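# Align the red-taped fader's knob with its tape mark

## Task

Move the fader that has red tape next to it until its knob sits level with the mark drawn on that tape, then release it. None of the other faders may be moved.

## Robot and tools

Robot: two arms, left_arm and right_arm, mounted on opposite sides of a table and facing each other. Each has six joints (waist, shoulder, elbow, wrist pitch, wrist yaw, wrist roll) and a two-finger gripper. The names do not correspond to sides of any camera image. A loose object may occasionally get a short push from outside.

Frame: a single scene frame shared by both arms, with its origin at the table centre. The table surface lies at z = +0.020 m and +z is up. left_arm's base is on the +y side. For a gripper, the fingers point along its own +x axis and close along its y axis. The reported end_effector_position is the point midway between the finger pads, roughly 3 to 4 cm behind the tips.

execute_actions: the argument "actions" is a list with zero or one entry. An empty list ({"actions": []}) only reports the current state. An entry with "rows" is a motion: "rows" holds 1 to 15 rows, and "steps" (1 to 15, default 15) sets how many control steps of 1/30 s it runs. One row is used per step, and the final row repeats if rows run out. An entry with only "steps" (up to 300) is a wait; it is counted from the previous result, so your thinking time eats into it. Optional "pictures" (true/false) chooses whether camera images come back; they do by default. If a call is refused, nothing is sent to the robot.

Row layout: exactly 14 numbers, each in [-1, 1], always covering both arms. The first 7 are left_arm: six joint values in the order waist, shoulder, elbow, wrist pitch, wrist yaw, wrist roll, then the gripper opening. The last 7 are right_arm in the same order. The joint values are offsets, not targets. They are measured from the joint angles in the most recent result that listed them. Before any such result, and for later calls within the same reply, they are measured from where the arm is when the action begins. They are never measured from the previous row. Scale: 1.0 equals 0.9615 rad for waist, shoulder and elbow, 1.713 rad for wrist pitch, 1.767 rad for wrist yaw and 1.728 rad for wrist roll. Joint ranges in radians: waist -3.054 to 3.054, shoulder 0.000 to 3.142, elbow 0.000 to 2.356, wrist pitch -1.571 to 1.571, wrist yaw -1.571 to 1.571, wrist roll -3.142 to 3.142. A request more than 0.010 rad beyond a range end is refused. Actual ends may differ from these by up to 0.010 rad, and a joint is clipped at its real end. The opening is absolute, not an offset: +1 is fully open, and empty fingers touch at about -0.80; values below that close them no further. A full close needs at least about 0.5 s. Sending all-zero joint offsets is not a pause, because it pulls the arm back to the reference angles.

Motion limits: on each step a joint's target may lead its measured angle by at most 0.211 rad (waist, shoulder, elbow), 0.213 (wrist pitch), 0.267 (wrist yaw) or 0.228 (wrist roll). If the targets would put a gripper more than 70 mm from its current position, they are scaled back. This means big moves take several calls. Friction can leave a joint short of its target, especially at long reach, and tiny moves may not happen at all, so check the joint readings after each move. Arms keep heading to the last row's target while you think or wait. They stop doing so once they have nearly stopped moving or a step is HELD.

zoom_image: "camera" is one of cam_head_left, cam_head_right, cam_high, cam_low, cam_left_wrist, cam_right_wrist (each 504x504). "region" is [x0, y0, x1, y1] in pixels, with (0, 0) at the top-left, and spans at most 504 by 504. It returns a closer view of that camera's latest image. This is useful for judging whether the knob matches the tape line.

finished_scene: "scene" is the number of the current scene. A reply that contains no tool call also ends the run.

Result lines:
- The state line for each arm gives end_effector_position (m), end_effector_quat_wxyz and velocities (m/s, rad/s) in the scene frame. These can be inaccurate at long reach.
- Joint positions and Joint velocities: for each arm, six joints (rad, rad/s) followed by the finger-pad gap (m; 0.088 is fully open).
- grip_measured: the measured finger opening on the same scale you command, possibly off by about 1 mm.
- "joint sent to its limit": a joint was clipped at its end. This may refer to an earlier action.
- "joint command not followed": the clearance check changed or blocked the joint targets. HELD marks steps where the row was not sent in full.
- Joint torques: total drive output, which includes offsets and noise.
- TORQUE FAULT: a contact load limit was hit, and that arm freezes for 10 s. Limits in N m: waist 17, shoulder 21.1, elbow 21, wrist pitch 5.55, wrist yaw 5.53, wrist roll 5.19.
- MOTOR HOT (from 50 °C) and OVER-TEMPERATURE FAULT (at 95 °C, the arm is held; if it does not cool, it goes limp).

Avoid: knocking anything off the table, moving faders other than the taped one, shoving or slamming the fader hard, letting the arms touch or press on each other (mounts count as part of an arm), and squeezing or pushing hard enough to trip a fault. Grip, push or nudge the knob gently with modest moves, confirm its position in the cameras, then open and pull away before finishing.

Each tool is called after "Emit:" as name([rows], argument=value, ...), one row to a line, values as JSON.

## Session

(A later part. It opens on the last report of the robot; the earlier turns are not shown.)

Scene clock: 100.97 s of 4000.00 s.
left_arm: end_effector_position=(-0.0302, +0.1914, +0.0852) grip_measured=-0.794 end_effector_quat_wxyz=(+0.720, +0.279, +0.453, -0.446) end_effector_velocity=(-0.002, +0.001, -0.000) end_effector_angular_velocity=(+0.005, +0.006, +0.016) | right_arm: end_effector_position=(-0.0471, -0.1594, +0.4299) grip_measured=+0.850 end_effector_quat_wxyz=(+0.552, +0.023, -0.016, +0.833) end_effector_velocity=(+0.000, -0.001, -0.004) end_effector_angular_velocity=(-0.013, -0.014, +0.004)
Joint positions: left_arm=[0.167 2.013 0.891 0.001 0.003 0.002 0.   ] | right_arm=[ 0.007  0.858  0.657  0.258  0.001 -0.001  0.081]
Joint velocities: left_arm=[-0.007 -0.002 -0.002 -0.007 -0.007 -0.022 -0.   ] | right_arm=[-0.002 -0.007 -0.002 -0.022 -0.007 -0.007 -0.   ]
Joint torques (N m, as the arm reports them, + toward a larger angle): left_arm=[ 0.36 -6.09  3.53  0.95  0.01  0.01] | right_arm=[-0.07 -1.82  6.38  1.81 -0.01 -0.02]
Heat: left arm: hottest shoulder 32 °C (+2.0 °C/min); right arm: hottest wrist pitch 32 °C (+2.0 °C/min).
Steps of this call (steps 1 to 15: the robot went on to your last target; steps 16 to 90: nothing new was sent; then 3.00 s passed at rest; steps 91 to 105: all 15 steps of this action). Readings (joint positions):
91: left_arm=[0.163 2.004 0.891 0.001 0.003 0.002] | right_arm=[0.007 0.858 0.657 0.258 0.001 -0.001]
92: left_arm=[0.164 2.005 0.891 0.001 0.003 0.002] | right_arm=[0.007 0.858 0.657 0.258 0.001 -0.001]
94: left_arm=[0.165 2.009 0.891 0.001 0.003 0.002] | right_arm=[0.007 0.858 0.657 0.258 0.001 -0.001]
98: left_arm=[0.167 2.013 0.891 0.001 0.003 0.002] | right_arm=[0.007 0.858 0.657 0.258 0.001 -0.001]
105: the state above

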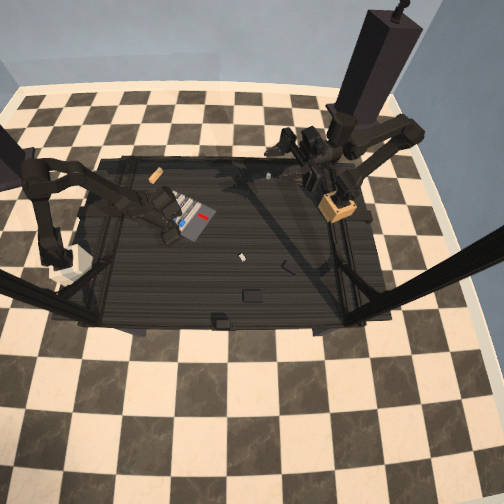

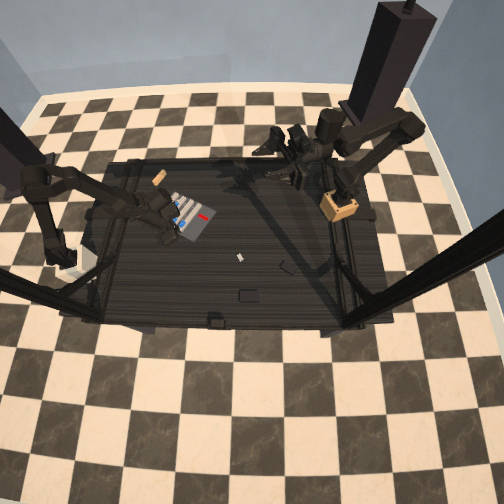

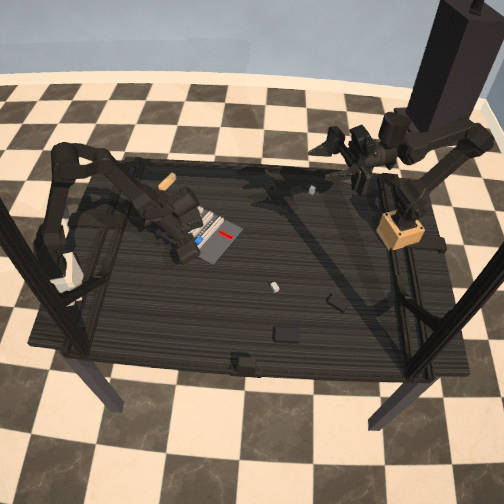

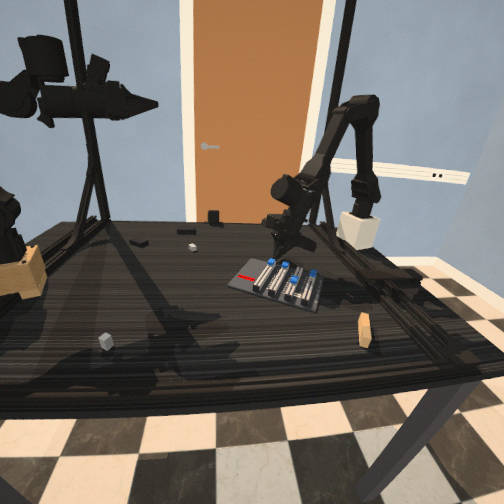

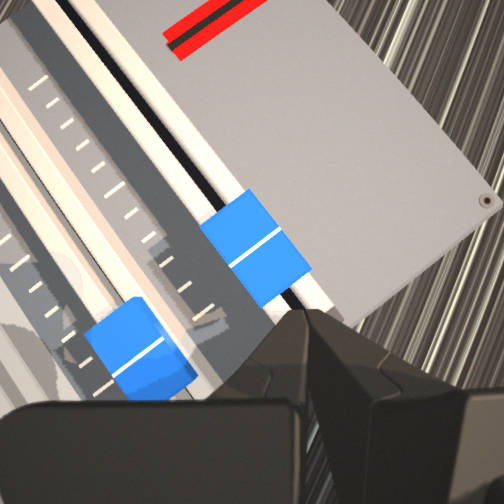

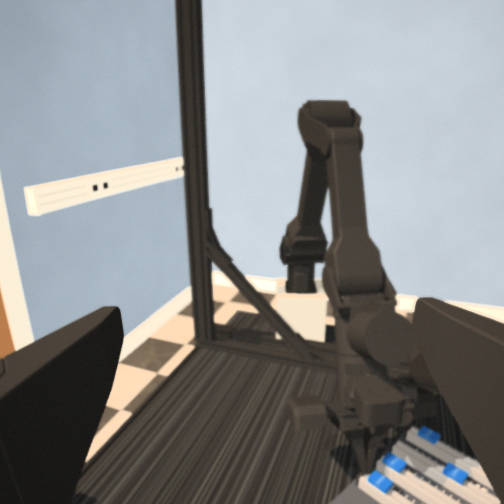

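Emit:
execute_actions([
  {"rows":[[0.007,0.017,0.026,-0.004,0,0,-0.9,0,0,0,0,0,0,0.85],[0.012,0.025,0.038,-0.007,0,0,-0.9,0,0,0,0,0,0,0.85],[0.016,0.032,0.05,-0.01,0,0,-0.9,0,0,0,0,0,0,0.85],[0.02,0.039,0.062,-0.013,0,0,-0.9,0,0,0,0,0,0,0.85],[0.025,0.046,0.074,-0.016,0,0,-0.9,0,0,0,0,0,0,0.85],[0.029,0.053,0.086,-0.018,0,0,-0.9,0,0,0,0,0,0,0.85],[0.033,0.06,0.098,-0.021,0,0,-0.9,0,0,0,0,0,0,0.85],[0.038,0.067,0.11,-0.024,0,0,-0.9,0,0,0,0,0,0,0.85],[0.042,0.074,0.122,-0.027,0,0,-0.9,0,0,0,0,0,0,0.85],[0.046,0.081,0.134,-0.03,0,0,-0.9,0,0,0,0,0,0,0.85],[0.05,0.088,0.146,-0.033,0,0,-0.9,0,0,0,0,0,0,0.85],[0.055,0.094,0.158,-0.036,0,0,-0.9,0,0,0,0,0,0,0.85],[0.059,0.101,0.17,-0.038,0,0,-0.9,0,0,0,0,0,0,0.85],[0.063,0.108,0.182,-0.041,0,0,-0.9,0,0,0,0,0,0,0.85],[0.067,0.115,0.194,-0.044,0,0,-0.9,0,0,0,0,0,0,0.85]],"steps":15},
], pictures=false)

Emit:
execute_actions([
  {"steps":15},
])

Scene clock: 123.07 s of 4000.00 s.
left_arm: end_effector_position=(-0.0001, +0.1739, +0.0861) grip_measured=-0.794 end_effector_quat_wxyz=(+0.730, +0.268, +0.460, -0.430) end_effector_velocity=(+0.073, -0.042, +0.002) end_effector_angular_velocity=(-0.010, +0.013, +0.122) | right_arm: end_effector_position=(-0.0471, -0.1594, +0.4299) grip_measured=+0.850 end_effector_quat_wxyz=(+0.552, +0.023, -0.016, +0.833) end_effector_velocity=(+0.001, +0.000, -0.002) end_effector_angular_velocity=(-0.009, +0.003, +0.000)
Joint positions: left_arm=[ 0.214  2.09   1.029 -0.061  0.005  0.002  0.   ] | right_arm=[ 0.007  0.858  0.657  0.258  0.001 -0.001  0.081]
Joint velocities: left_arm=[ 0.105  0.188  0.344 -0.154  0.007 -0.022 -0.   ] | right_arm=[-0.007 -0.002 -0.002 -0.007 -0.007  0.007 -0.   ]
Joint torques (N m, as the arm reports them, + toward a larger angle): left_arm=[ 0.62 -6.68  5.17  1.08 -0.05  0.01] | right_arm=[-0.04 -1.86  6.37  1.81  0.   -0.01]
Heat: left arm: hottest shoulder 33 °C (+1.0 °C/min); right arm: hottest wrist pitch 33 °C (+2.0 °C/min).
Steps of this call (steps 1 to 15: the robot went on to your last target; steps 16 to 90: nothing new was sent; then 18.60 s passed at rest; steps 91 to 105: all 15 steps of this action). Readings (joint positions):
91: left_arm=[0.167 2.014 0.891 -0.000 0.003 0.002] | right_arm=[0.007 0.858 0.657 0.258 0.001 -0.001]
92: left_arm=[0.168 2.016 0.895 -0.004 0.003 0.002] | right_arm=[0.007 0.858 0.657 0.258 0.001 -0.001]
94: left_arm=[0.173 2.023 0.909 -0.013 0.005 0.002] | right_arm=[0.007 0.858 0.657 0.258 0.001 -0.001]
98: left_arm=[0.187 2.046 0.949 -0.029 0.005 0.002] | right_arm=[0.007 0.858 0.657 0.258 0.001 -0.001]
105: the state above

Scene clock: 123.57 s of 4000.00 s.
left_arm: end_effector_position=(+0.0073, +0.1698, +0.0864) grip_measured=-0.794 end_effector_quat_wxyz=(+0.732, +0.265, +0.460, -0.426) end_effector_velocity=(+0.003, +0.004, -0.000) end_effector_angular_velocity=(+0.008, +0.001, +0.017) | right_arm: end_effector_position=(-0.0471, -0.1594, +0.4299) grip_measured=+0.850 end_effector_quat_wxyz=(+0.552, +0.023, -0.016, +0.833) end_effector_velocity=(-0.000, -0.000, -0.002) end_effector_angular_velocity=(-0.004, -0.010, +0.004)
Joint positions: left_arm=[ 0.224  2.108  1.062 -0.075  0.005  0.002  0.   ] | right_arm=[ 0.007  0.858  0.657  0.258  0.001 -0.001  0.081]
Joint velocities: left_arm=[ 0.007 -0.002 -0.002 -0.007 -0.007 -0.007 -0.   ] | right_arm=[-0.002 -0.002 -0.002 -0.007 -0.007 -0.007 -0.   ]
Joint torques (N m, as the arm reports them, + toward a larger angle): left_arm=[ 0.68 -6.73  5.2   1.05 -0.06  0.01] | right_arm=[-0.04 -1.85  6.35  1.8  -0.01 -0.01]
Heat: left arm: hottest shoulder 33 °C (+1.0 °C/min); right arm: hottest wrist pitch 33 °C (+2.0 °C/min).
Steps of this call (steps 1 to 15: the robot went on to your last target). Readings (joint positions):
1: left_arm=[0.217 2.096 1.039 -0.065 0.005 0.002] | right_arm=[0.007 0.858 0.657 0.258 0.001 -0.001]
2: left_arm=[0.220 2.100 1.046 -0.066 0.005 0.002] | right_arm=[0.007 0.858 0.657 0.258 0.001 -0.001]
4: left_arm=[0.222 2.104 1.055 -0.070 0.005 0.002] | right_arm=[0.007 0.858 0.657 0.258 0.001 -0.001]
8: left_arm=[0.223 2.107 1.060 -0.074 0.005 0.002] | right_arm=[0.007 0.858 0.657 0.258 0.001 -0.001]
15: the state above

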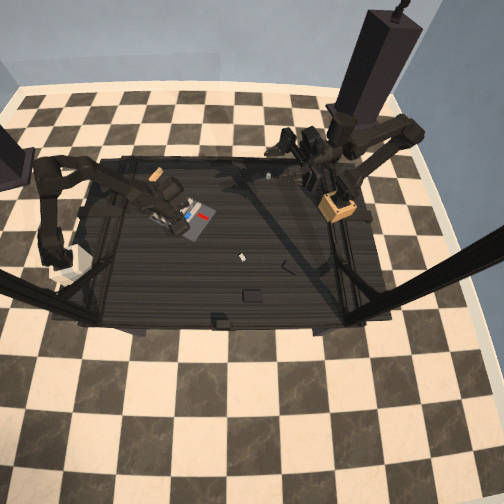

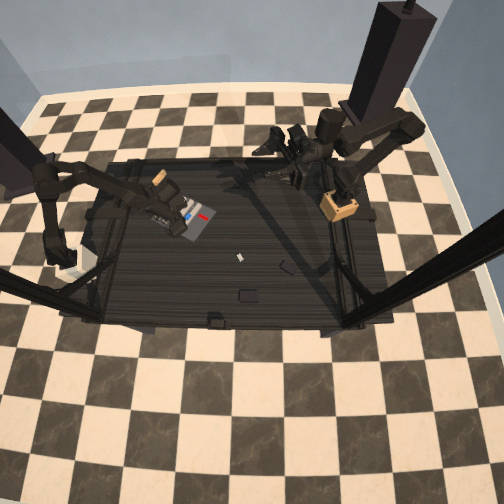

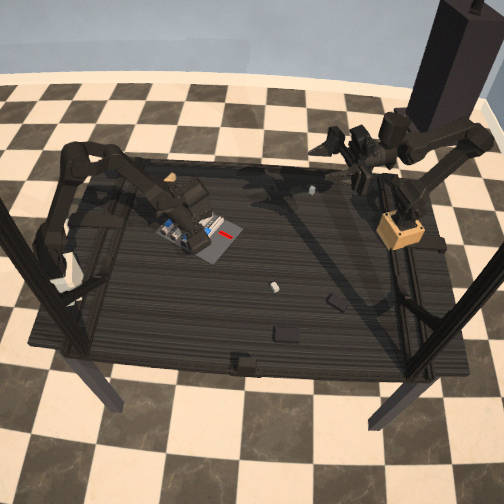

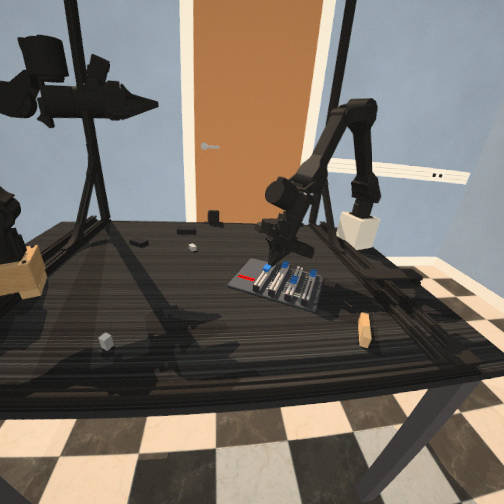

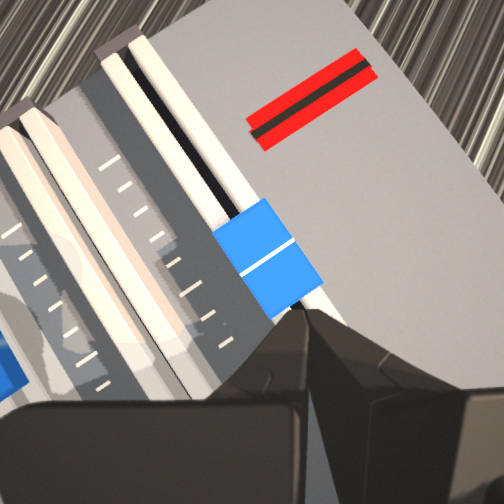

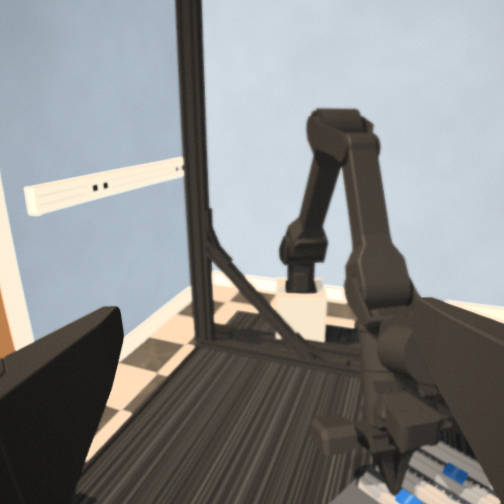

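Emit:
execute_actions([
  {"rows":[[0.011,0.023,0.029,-0.003,0,0,-0.9,0,0,0,0,0,0,0.85],[0.015,0.031,0.042,-0.007,0,0,-0.9,0,0,0,0,0,0,0.85],[0.019,0.039,0.056,-0.01,0,0,-0.9,0,0,0,0,0,0,0.85],[0.023,0.047,0.07,-0.013,0,0,-0.9,0,0,0,0,0,0,0.85],[0.027,0.055,0.084,-0.017,0,0,-0.9,0,0,0,0,0,0,0.85],[0.031,0.062,0.097,-0.02,0,0,-0.9,0,0,0,0,0,0,0.85],[0.035,0.07,0.111,-0.023,0,0,-0.9,0,0,0,0,0,0,0.85],[0.039,0.078,0.125,-0.026,0,0,-0.9,0,0,0,0,0,0,0.85],[0.043,0.086,0.138,-0.03,0,0,-0.9,0,0,0,0,0,0,0.85],[0.047,0.094,0.152,-0.033,0,0,-0.9,0,0,0,0,0,0,0.85]],"steps":15},
], pictures=false)

Emit:
execute_actions([
  {"steps":12},
])

Emit:
zoom_image(camera="cam_left_wrist", region=[140, 100, 460, 360])

Scene clock: 140.80 s of 4000.00 s.
left_arm: end_effector_position=(+0.0338, +0.1549, +0.0874) grip_measured=-0.794 end_effector_quat_wxyz=(+0.740, +0.255, +0.464, -0.416) end_effector_velocity=(+0.012, -0.006, -0.001) end_effector_angular_velocity=(+0.022, -0.021, +0.025) | right_arm: end_effector_position=(-0.0471, -0.1594, +0.4299) grip_measured=+0.850 end_effector_quat_wxyz=(+0.552, +0.023, -0.016, +0.833) end_effector_velocity=(-0.000, -0.000, -0.011) end_effector_angular_velocity=(-0.035, -0.023, +0.004)
Joint positions: left_arm=[ 0.261  2.177  1.189 -0.127  0.011  0.002  0.   ] | right_arm=[ 0.007  0.858  0.657  0.258  0.001 -0.001  0.081]
Joint velocities: left_arm=[ 0.002  0.037  0.066 -0.037 -0.037 -0.007 -0.   ] | right_arm=[-0.002 -0.002 -0.007 -0.037 -0.007 -0.007 -0.   ]
Joint torques (N m, as the arm reports them, + toward a larger angle): left_arm=[ 0.58 -7.    4.98  0.93 -0.19  0.01] | right_arm=[-0.07 -1.85  6.36  1.81  0.   -0.01]
Heat: left arm: hottest shoulder 34 °C (+2.0 °C/min); right arm: hottest wrist pitch 33 °C (+1.0 °C/min).
Steps of this call (steps 1 to 15: the robot went on to your last target; steps 16 to 90: nothing new was sent; then 13.73 s passed at rest; steps 91 to 105: all 15 steps of this action). Readings (joint positions):
91: left_arm=[0.225 2.110 1.065 -0.077 0.005 0.002] | right_arm=[0.007 0.858 0.657 0.258 0.001 -0.001]
92: left_arm=[0.225 2.112 1.070 -0.081 0.005 0.002] | right_arm=[0.007 0.858 0.657 0.258 0.001 -0.001]
94: left_arm=[0.230 2.120 1.085 -0.090 0.008 0.002] | right_arm=[0.007 0.858 0.657 0.258 0.001 -0.001]
98: left_arm=[0.244 2.145 1.131 -0.109 0.011 0.002] | right_arm=[0.007 0.858 0.657 0.258 0.001 -0.001]
105: the state above

Scene clock: 141.20 s of 4000.00 s.
left_arm: end_effector_position=(+0.0342, +0.1546, +0.0874) grip_measured=-0.794 end_effector_quat_wxyz=(+0.739, +0.255, +0.465, -0.415) end_effector_velocity=(+0.001, +0.003, -0.000) end_effector_angular_velocity=(+0.012, -0.005, +0.027) | right_arm: end_effector_position=(-0.0471, -0.1594, +0.4299) grip_measured=+0.850 end_effector_quat_wxyz=(+0.552, +0.023, -0.016, +0.833) end_effector_velocity=(-0.000, -0.001, +0.001) end_effector_angular_velocity=(+0.010, -0.004, +0.004)
Joint positions: left_arm=[ 0.261  2.179  1.194 -0.133  0.012  0.002  0.   ] | right_arm=[ 0.007  0.858  0.657  0.258  0.001 -0.001  0.081]
Joint velocities: left_arm=[-0.002 -0.002 -0.002 -0.007 -0.022 -0.022  0.   ] | right_arm=[-0.002 -0.002 -0.002  0.007 -0.007 -0.007 -0.   ]
Joint torques (N m, as the arm reports them, + toward a larger angle): left_arm=[ 0.74 -6.84  5.42  1.09 -0.2   0.01] | right_arm=[-0.03 -1.85  6.38  1.82 -0.01 -0.01]
Heat: left arm: hottest shoulder 34 °C (+2.0 °C/min); right arm: hottest wrist pitch 33 °C (+1.0 °C/min).
Steps of this call (steps 1 to 12: the robot went on to your last target). Readings (joint positions):
1: left_arm=[0.261 2.178 1.190 -0.129 0.012 0.002] | right_arm=[0.007 0.858 0.657 0.258 0.001 -0.001]
2: left_arm=[0.261 2.178 1.191 -0.130 0.012 0.002] | right_arm=[0.007 0.858 0.657 0.258 0.001 -0.001]
4: left_arm=[0.261 2.178 1.192 -0.131 0.012 0.002] | right_arm=[0.007 0.858 0.657 0.258 0.001 -0.001]
8: left_arm=[0.261 2.179 1.193 -0.132 0.012 0.002] | right_arm=[0.007 0.858 0.657 0.258 0.001 -0.001]
12: the state above

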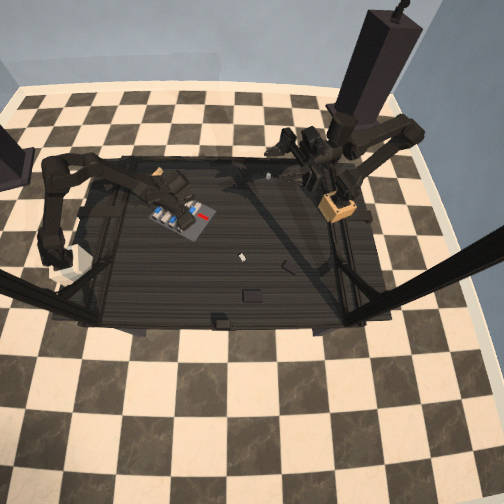

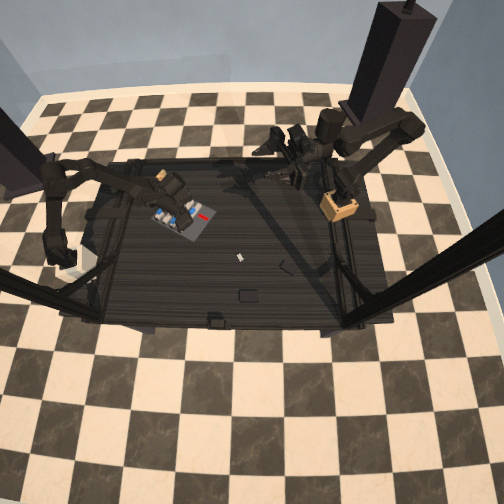

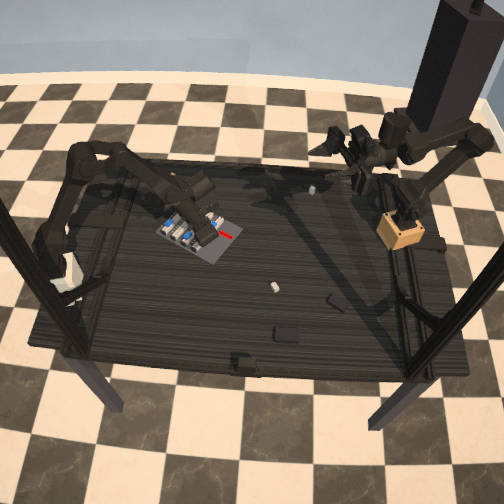

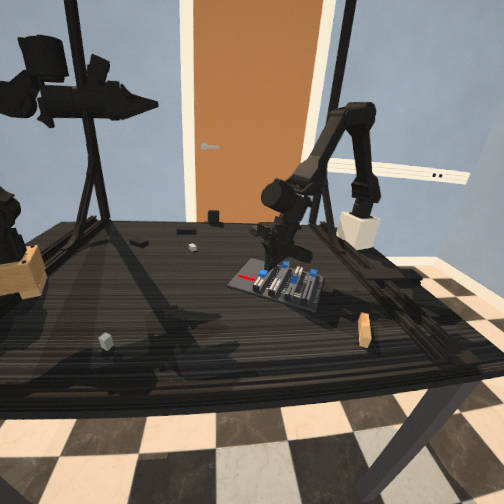

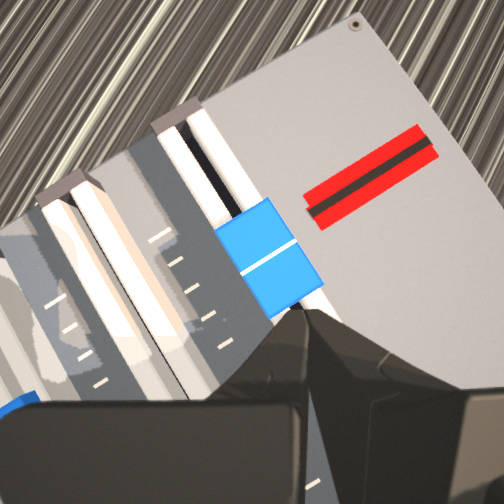

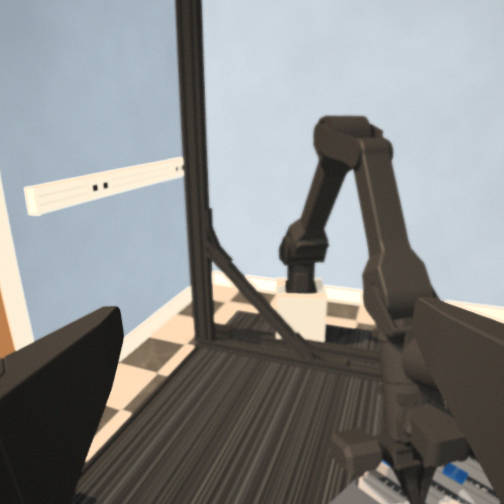

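Region (140, 100, 460, 360) of cam_left_wrist's 504x504 image, scaled by 1.575, with more detail than that image has; it fills the top 410 rows of this view, and the rest is white.

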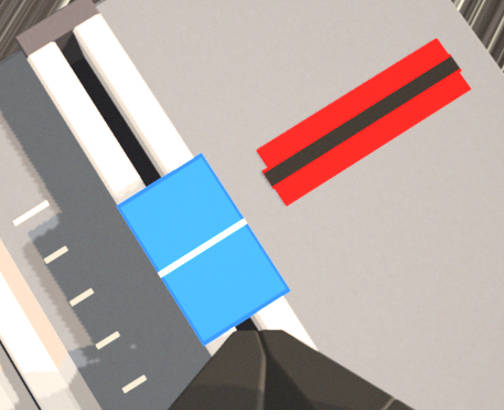

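Emit:
execute_actions([
  {"rows":[[0.012,0.026,0.025,-0.002,0,0,-0.9,0,0,0,0,0,0,0.85],[0.015,0.031,0.035,-0.004,0,0,-0.9,0,0,0,0,0,0,0.85],[0.017,0.036,0.044,-0.006,0,0,-0.9,0,0,0,0,0,0,0.85]],"steps":15},
], pictures=false)

Emit:
execute_actions([
  {"steps":10},
])

Emit:
zoom_image(camera="cam_left_wrist", region=[140, 100, 460, 360])

Scene clock: 157.57 s of 4000.00 s.
left_arm: end_effector_position=(+0.0394, +0.1517, +0.0878) grip_measured=-0.794 end_effector_quat_wxyz=(+0.740, +0.251, +0.467, -0.415) end_effector_velocity=(+0.002, +0.000, +0.001) end_effector_angular_velocity=(+0.003, -0.018, +0.014) | right_arm: end_effector_position=(-0.0471, -0.1594, +0.4299) grip_measured=+0.850 end_effector_quat_wxyz=(+0.552, +0.023, -0.016, +0.833) end_effector_velocity=(-0.003, -0.000, -0.006) end_effector_angular_velocity=(-0.012, -0.015, +0.019)
Joint positions: left_arm=[ 0.27   2.192  1.22  -0.145  0.018  0.002  0.   ] | right_arm=[ 0.007  0.858  0.657  0.258  0.001 -0.001  0.081]
Joint velocities: left_arm=[-0.002 -0.002 -0.002  0.007 -0.022 -0.007  0.   ] | right_arm=[-0.002  0.002 -0.007 -0.007 -0.022 -0.007 -0.   ]
Joint torques (N m, as the arm reports them, + toward a larger angle): left_arm=[ 0.71 -6.88  5.57  1.21 -0.19  0.01] | right_arm=[-0.04 -1.85  6.36  1.81  0.   -0.01]
Heat: left arm: hottest shoulder 34 °C (+2.0 °C/min); right arm: hottest wrist pitch 33 °C (+1.0 °C/min).
Steps of this call (steps 1 to 15: the robot went on to your last target; steps 16 to 90: nothing new was sent; then 12.87 s passed at rest; steps 91 to 105: all 15 steps of this action). Readings (joint positions):
91: left_arm=[0.261 2.180 1.195 -0.135 0.012 0.002] | right_arm=[0.007 0.858 0.657 0.258 0.001 -0.001]
92: left_arm=[0.262 2.181 1.199 -0.138 0.013 0.002] | right_arm=[0.007 0.858 0.657 0.258 0.001 -0.001]
94: left_arm=[0.265 2.186 1.208 -0.143 0.015 0.002] | right_arm=[0.007 0.858 0.657 0.258 0.001 -0.001]
98: left_arm=[0.269 2.192 1.219 -0.145 0.018 0.002] | right_arm=[0.007 0.858 0.657 0.258 0.001 -0.001]
105: the state above

Scene clock: 157.90 s of 4000.00 s.
left_arm: end_effector_position=(+0.0394, +0.1517, +0.0878) grip_measured=-0.794 end_effector_quat_wxyz=(+0.740, +0.251, +0.467, -0.415) end_effector_velocity=(-0.003, +0.001, -0.002) end_effector_angular_velocity=(+0.005, +0.015, +0.001) | right_arm: end_effector_position=(-0.0471, -0.1594, +0.4299) grip_measured=+0.850 end_effector_quat_wxyz=(+0.552, +0.023, -0.016, +0.833) end_effector_velocity=(+0.002, +0.000, +0.000) end_effector_angular_velocity=(+0.000, -0.007, -0.010)
Joint positions: left_arm=[ 0.27   2.192  1.22  -0.145  0.018  0.002  0.   ] | right_arm=[ 0.007  0.858  0.657  0.258  0.001 -0.001  0.081]
Joint velocities: left_arm=[-0.002  0.002 -0.002 -0.007  0.007 -0.007 -0.   ] | right_arm=[-0.002 -0.002  0.002 -0.007  0.007 -0.007 -0.   ]
Joint torques (N m, as the arm reports them, + toward a larger angle): left_arm=[ 0.71 -6.86  5.54  1.21 -0.19  0.01] | right_arm=[-0.03 -1.84  6.36  1.81 -0.01 -0.01]
Heat: left arm: hottest shoulder 34 °C (+2.0 °C/min); right arm: hottest wrist pitch 33 °C (+1.0 °C/min).
Steps of this call (steps 1 to 10: the robot went on to your last target). Readings (joint positions):
1: left_arm=[0.270 2.192 1.220 -0.145 0.018 0.002] | right_arm=[0.007 0.858 0.657 0.258 0.001 -0.001]
2: left_arm=[0.270 2.192 1.220 -0.145 0.018 0.002] | right_arm=[0.007 0.858 0.657 0.258 0.001 -0.001]
4: left_arm=[0.270 2.192 1.220 -0.145 0.018 0.002] | right_arm=[0.007 0.858 0.657 0.258 0.001 -0.001]
8: left_arm=[0.270 2.192 1.220 -0.145 0.018 0.002] | right_arm=[0.007 0.858 0.657 0.258 0.001 -0.001]
10: the state above

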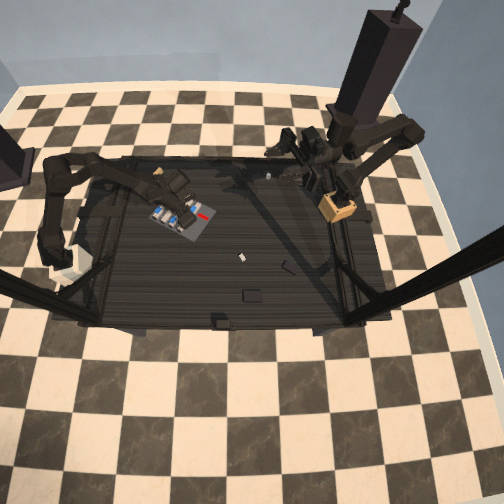

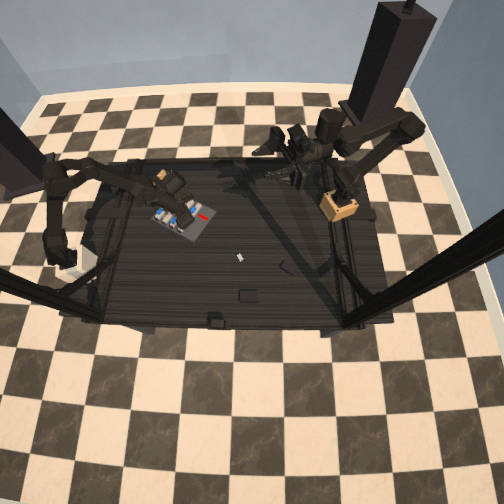

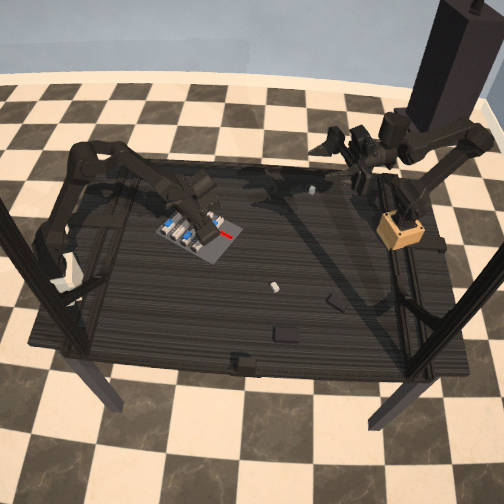

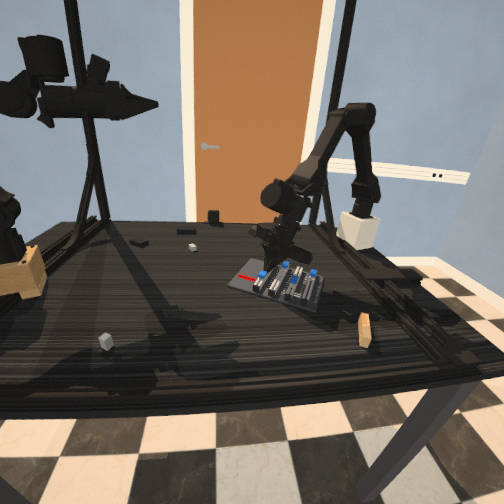

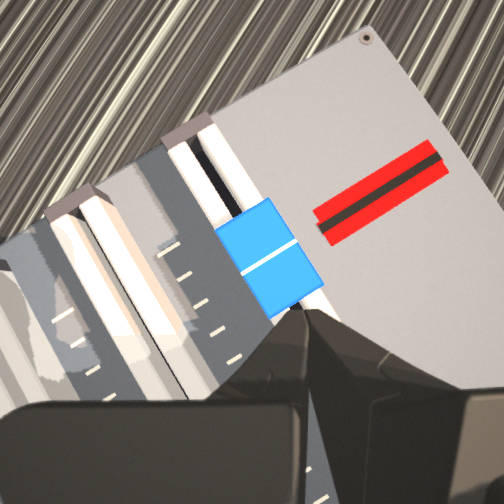

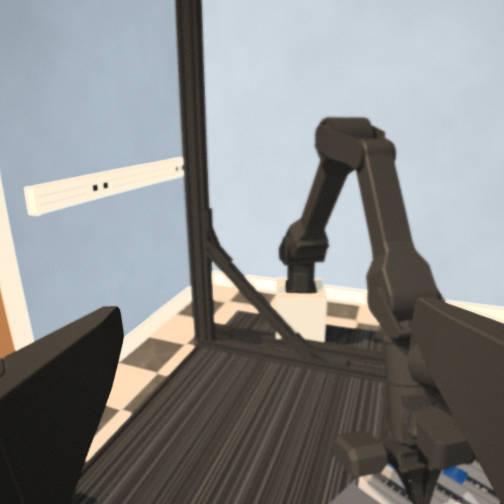

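Region (140, 100, 460, 360) of cam_left_wrist's 504x504 image, scaled by 1.575, with more detail than that image has; it fills the top 410 rows of this view, and the rest is white.

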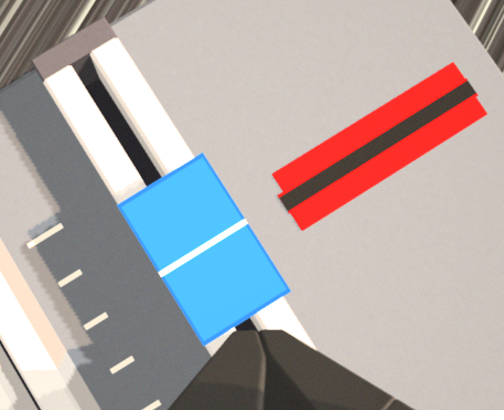

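Emit:
zoom_image(camera="cam_left_wrist", region=[30, 100, 230, 300])

Region (30, 100, 230, 300) of cam_left_wrist's 504x504 image, scaled by 2.520, with more detail than that image has.

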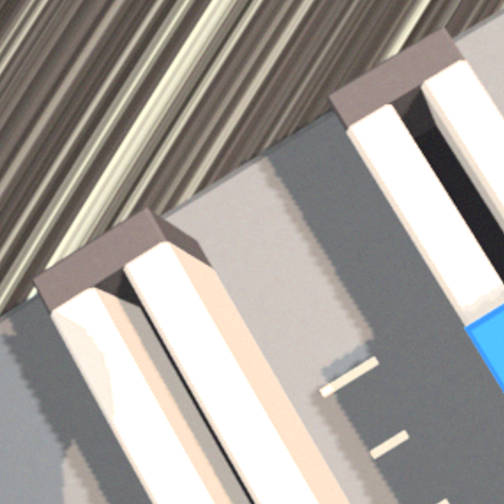

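Emit:
execute_actions([
  {"rows":[[0.01,0.026,0.025,-0.001,-0.0035,0,-0.9,0,0,0,0,0,0,0.85]],"steps":15},
])

Emit:
zoom_image(camera="cam_left_wrist", region=[140, 100, 460, 360])

Scene clock: 172.03 s of 4000.00 s.
left_arm: end_effector_position=(+0.0409, +0.1509, +0.0878) grip_measured=-0.794 end_effector_quat_wxyz=(+0.740, +0.251, +0.468, -0.414) end_effector_velocity=(-0.003, +0.000, -0.000) end_effector_angular_velocity=(+0.008, +0.001, +0.002) | right_arm: end_effector_position=(-0.0471, -0.1594, +0.4299) grip_measured=+0.850 end_effector_quat_wxyz=(+0.552, +0.023, -0.016, +0.833) end_effector_velocity=(-0.000, -0.001, +0.003) end_effector_angular_velocity=(+0.009, +0.011, +0.005)
Joint positions: left_arm=[ 0.271  2.197  1.229 -0.151  0.018  0.002  0.   ] | right_arm=[ 0.007  0.858  0.657  0.258  0.001 -0.001  0.081]
Joint velocities: left_arm=[-0.007 -0.002 -0.002 -0.007 -0.007 -0.007 -0.001] | right_arm=[-0.002 -0.002  0.002  0.007 -0.007  0.007 -0.   ]
Joint torques (N m, as the arm reports them, + toward a larger angle): left_arm=[ 0.71 -6.9   5.52  1.28 -0.2   0.01] | right_arm=[-0.04 -1.83  6.35  1.81  0.    0.  ]
Heat: left arm: hottest shoulder 35 °C (+3.0 °C/min); right arm: hottest wrist pitch 33 °C (+1.0 °C/min).
Steps of this call (steps 1 to 15: the robot went on to your last target; steps 16 to 90: nothing new was sent; then 10.63 s passed at rest; steps 91 to 105: all 15 steps of this action). Readings (joint positions):
91: left_arm=[0.270 2.194 1.222 -0.147 0.018 0.002] | right_arm=[0.007 0.858 0.657 0.258 0.001 -0.001]
92: left_arm=[0.270 2.194 1.224 -0.149 0.018 0.002] | right_arm=[0.007 0.858 0.657 0.258 0.001 -0.001]
94: left_arm=[0.271 2.195 1.227 -0.150 0.018 0.002] | right_arm=[0.007 0.858 0.657 0.258 0.001 -0.001]
98: left_arm=[0.271 2.197 1.229 -0.151 0.018 0.002] | right_arm=[0.007 0.858 0.657 0.258 0.001 -0.001]
105: the state above

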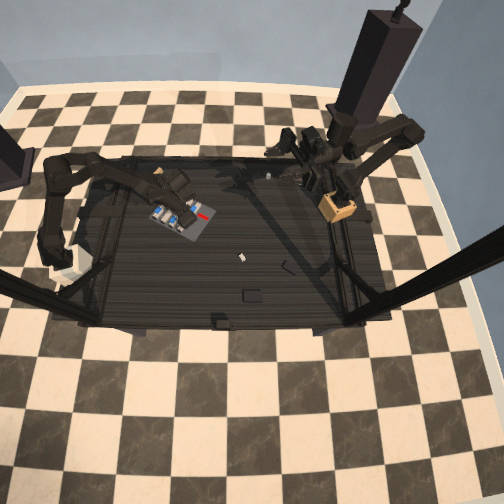

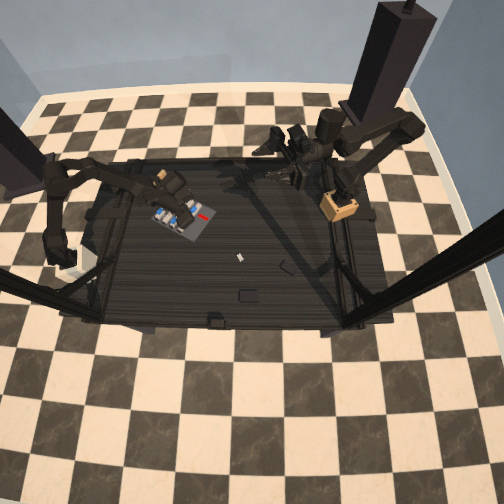

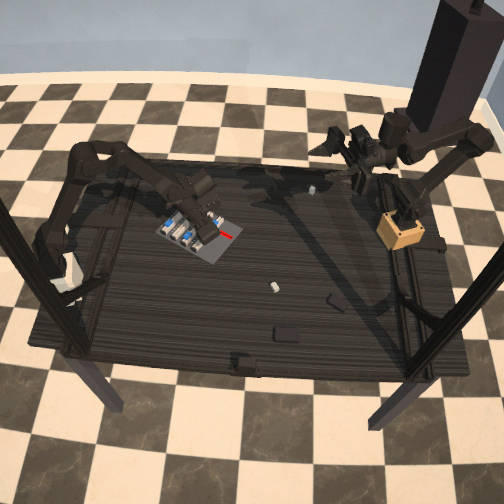

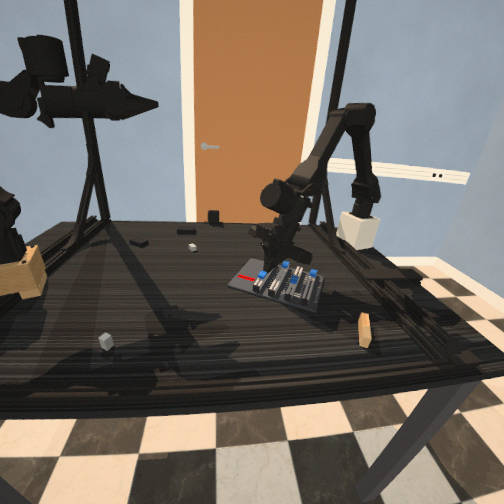

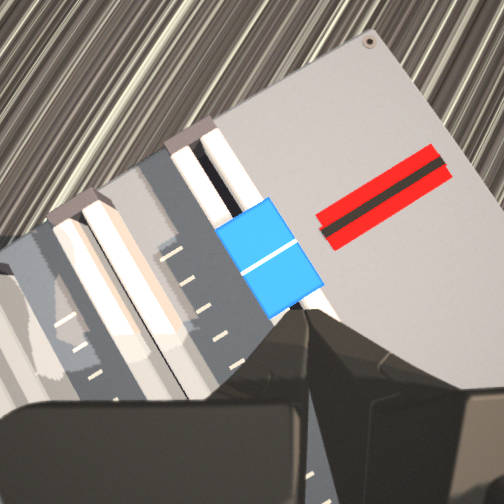

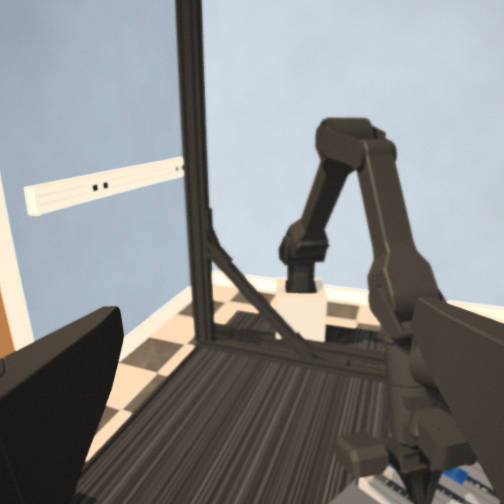

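Region (140, 100, 460, 360) of cam_left_wrist's 504x504 image, scaled by 1.575, with more detail than that image has; it fills the top 410 rows of this view, and the rest is white.

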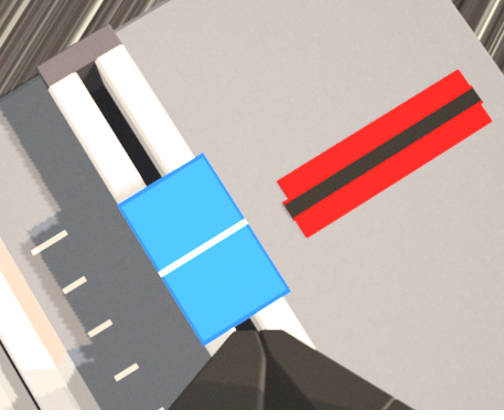

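Emit:
execute_actions([
  {"rows":[[-0.01,-0.015,0,-0.012,0,0,-0.9,0,0,0,0,0,0,0.85],[-0.012,-0.03,0,-0.022,0,0,-0.9,0,0,0,0,0,0,0.85],[-0.012,-0.045,0,-0.032,0,0,-0.9,0,0,0,0,0,0,0.85],[-0.012,-0.06,0,-0.042,0,0,-0.9,0,0,0,0,0,0,0.85],[-0.012,-0.08,0,-0.052,0,0,-0.9,0,0,0,0,0,0,0.85],[-0.012,-0.10,0,-0.062,0,0,-0.9,0,0,0,0,0,0,0.85],[-0.012,-0.12,0,-0.072,0,0,-0.9,0,0,0,0,0,0,0.85],[-0.012,-0.14,0,-0.08,0,0,-0.9,0,0,0,0,0,0,0.85],[-0.012,-0.16,0,-0.088,0,0,-0.9,0,0,0,0,0,0,0.85]],"steps":15},
])

Scene clock: 182.20 s of 4000.00 s.
left_arm: end_effector_position=(+0.0324, +0.1577, +0.1333) grip_measured=-0.794 end_effector_quat_wxyz=(+0.737, +0.254, +0.468, -0.416) end_effector_velocity=(-0.009, +0.015, +0.004) end_effector_angular_velocity=(+0.058, +0.032, +0.007) | right_arm: end_effector_position=(-0.0471, -0.1594, +0.4299) grip_measured=+0.850 end_effector_quat_wxyz=(+0.552, +0.023, -0.016, +0.833) end_effector_velocity=(+0.000, -0.001, -0.003) end_effector_angular_velocity=(-0.004, -0.010, +0.004)
Joint positions: left_arm=[ 0.263  2.062  1.229 -0.292  0.017  0.002  0.   ] | right_arm=[ 0.007  0.858  0.657  0.258  0.001 -0.001  0.081]
Joint velocities: left_arm=[-0.002 -0.037 -0.007 -0.095 -0.007 -0.007 -0.   ] | right_arm=[-0.002 -0.007 -0.007 -0.007 -0.007 -0.007  0.   ]
Joint torques (N m, as the arm reports them, + toward a larger angle): left_arm=[ -0.24 -10.18   4.41   0.78   0.05   0.01] | right_arm=[-0.02 -1.84  6.36  1.81  0.   -0.01]
Heat: left arm: hottest shoulder 35 °C (+2.0 °C/min); right arm: hottest wrist pitch 34 °C (+1.0 °C/min).
Steps of this call (steps 1 to 15: the robot went on to your last target; steps 16 to 90: nothing new was sent; then 6.67 s passed at rest; steps 91 to 105: all 15 steps of this action). Readings (joint positions):
91: left_arm=[0.271 2.197 1.229 -0.152 0.018 0.002] | right_arm=[0.007 0.858 0.657 0.258 0.001 -0.001]
92: left_arm=[0.271 2.197 1.229 -0.156 0.018 0.002] | right_arm=[0.007 0.858 0.657 0.258 0.001 -0.001]
94: left_arm=[0.270 2.188 1.229 -0.183 0.017 0.002] | right_arm=[0.007 0.858 0.657 0.258 0.001 -0.001]
98: left_arm=[0.265 2.143 1.229 -0.246 0.017 0.002] | right_arm=[0.007 0.858 0.657 0.258 0.001 -0.001]
105: the state above

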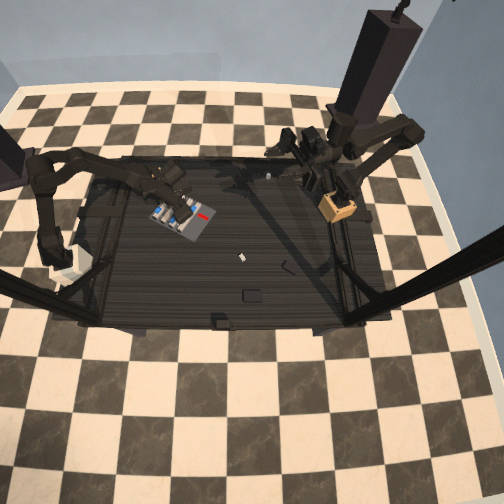

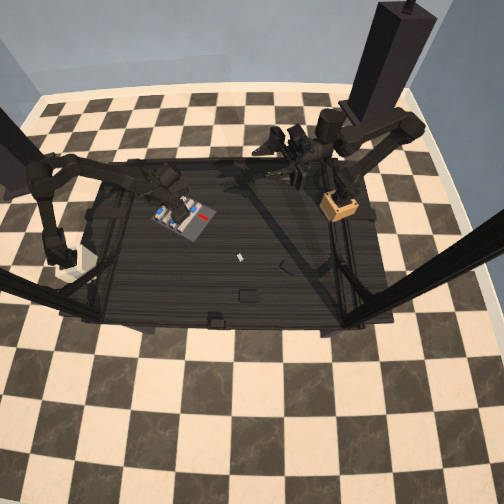

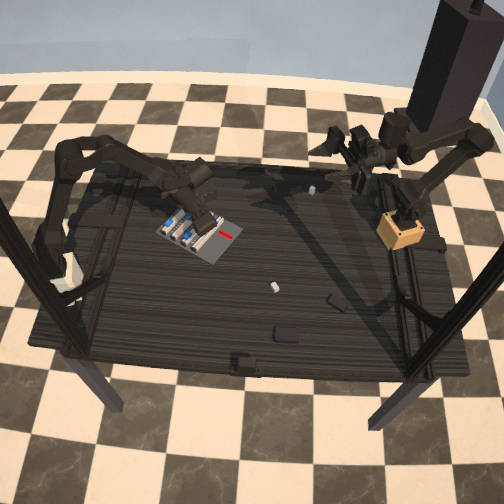

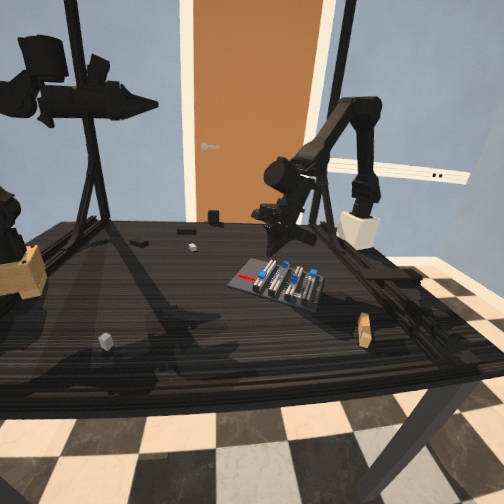

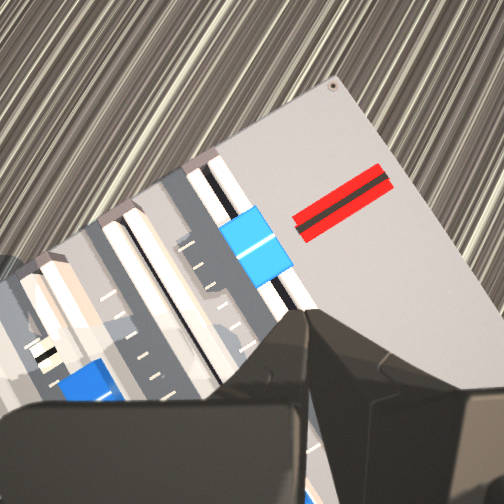

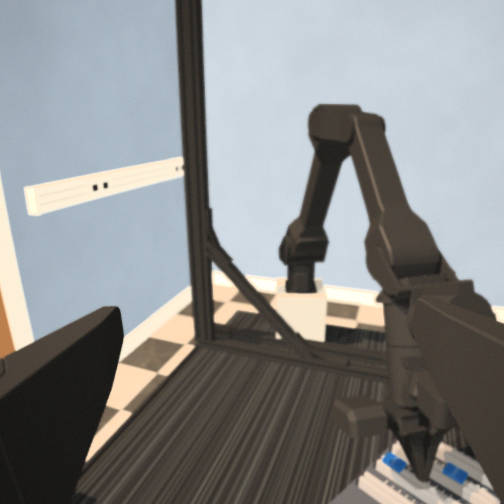

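Emit:
finished_scene(scene=1)

The scene is finished: the task was done.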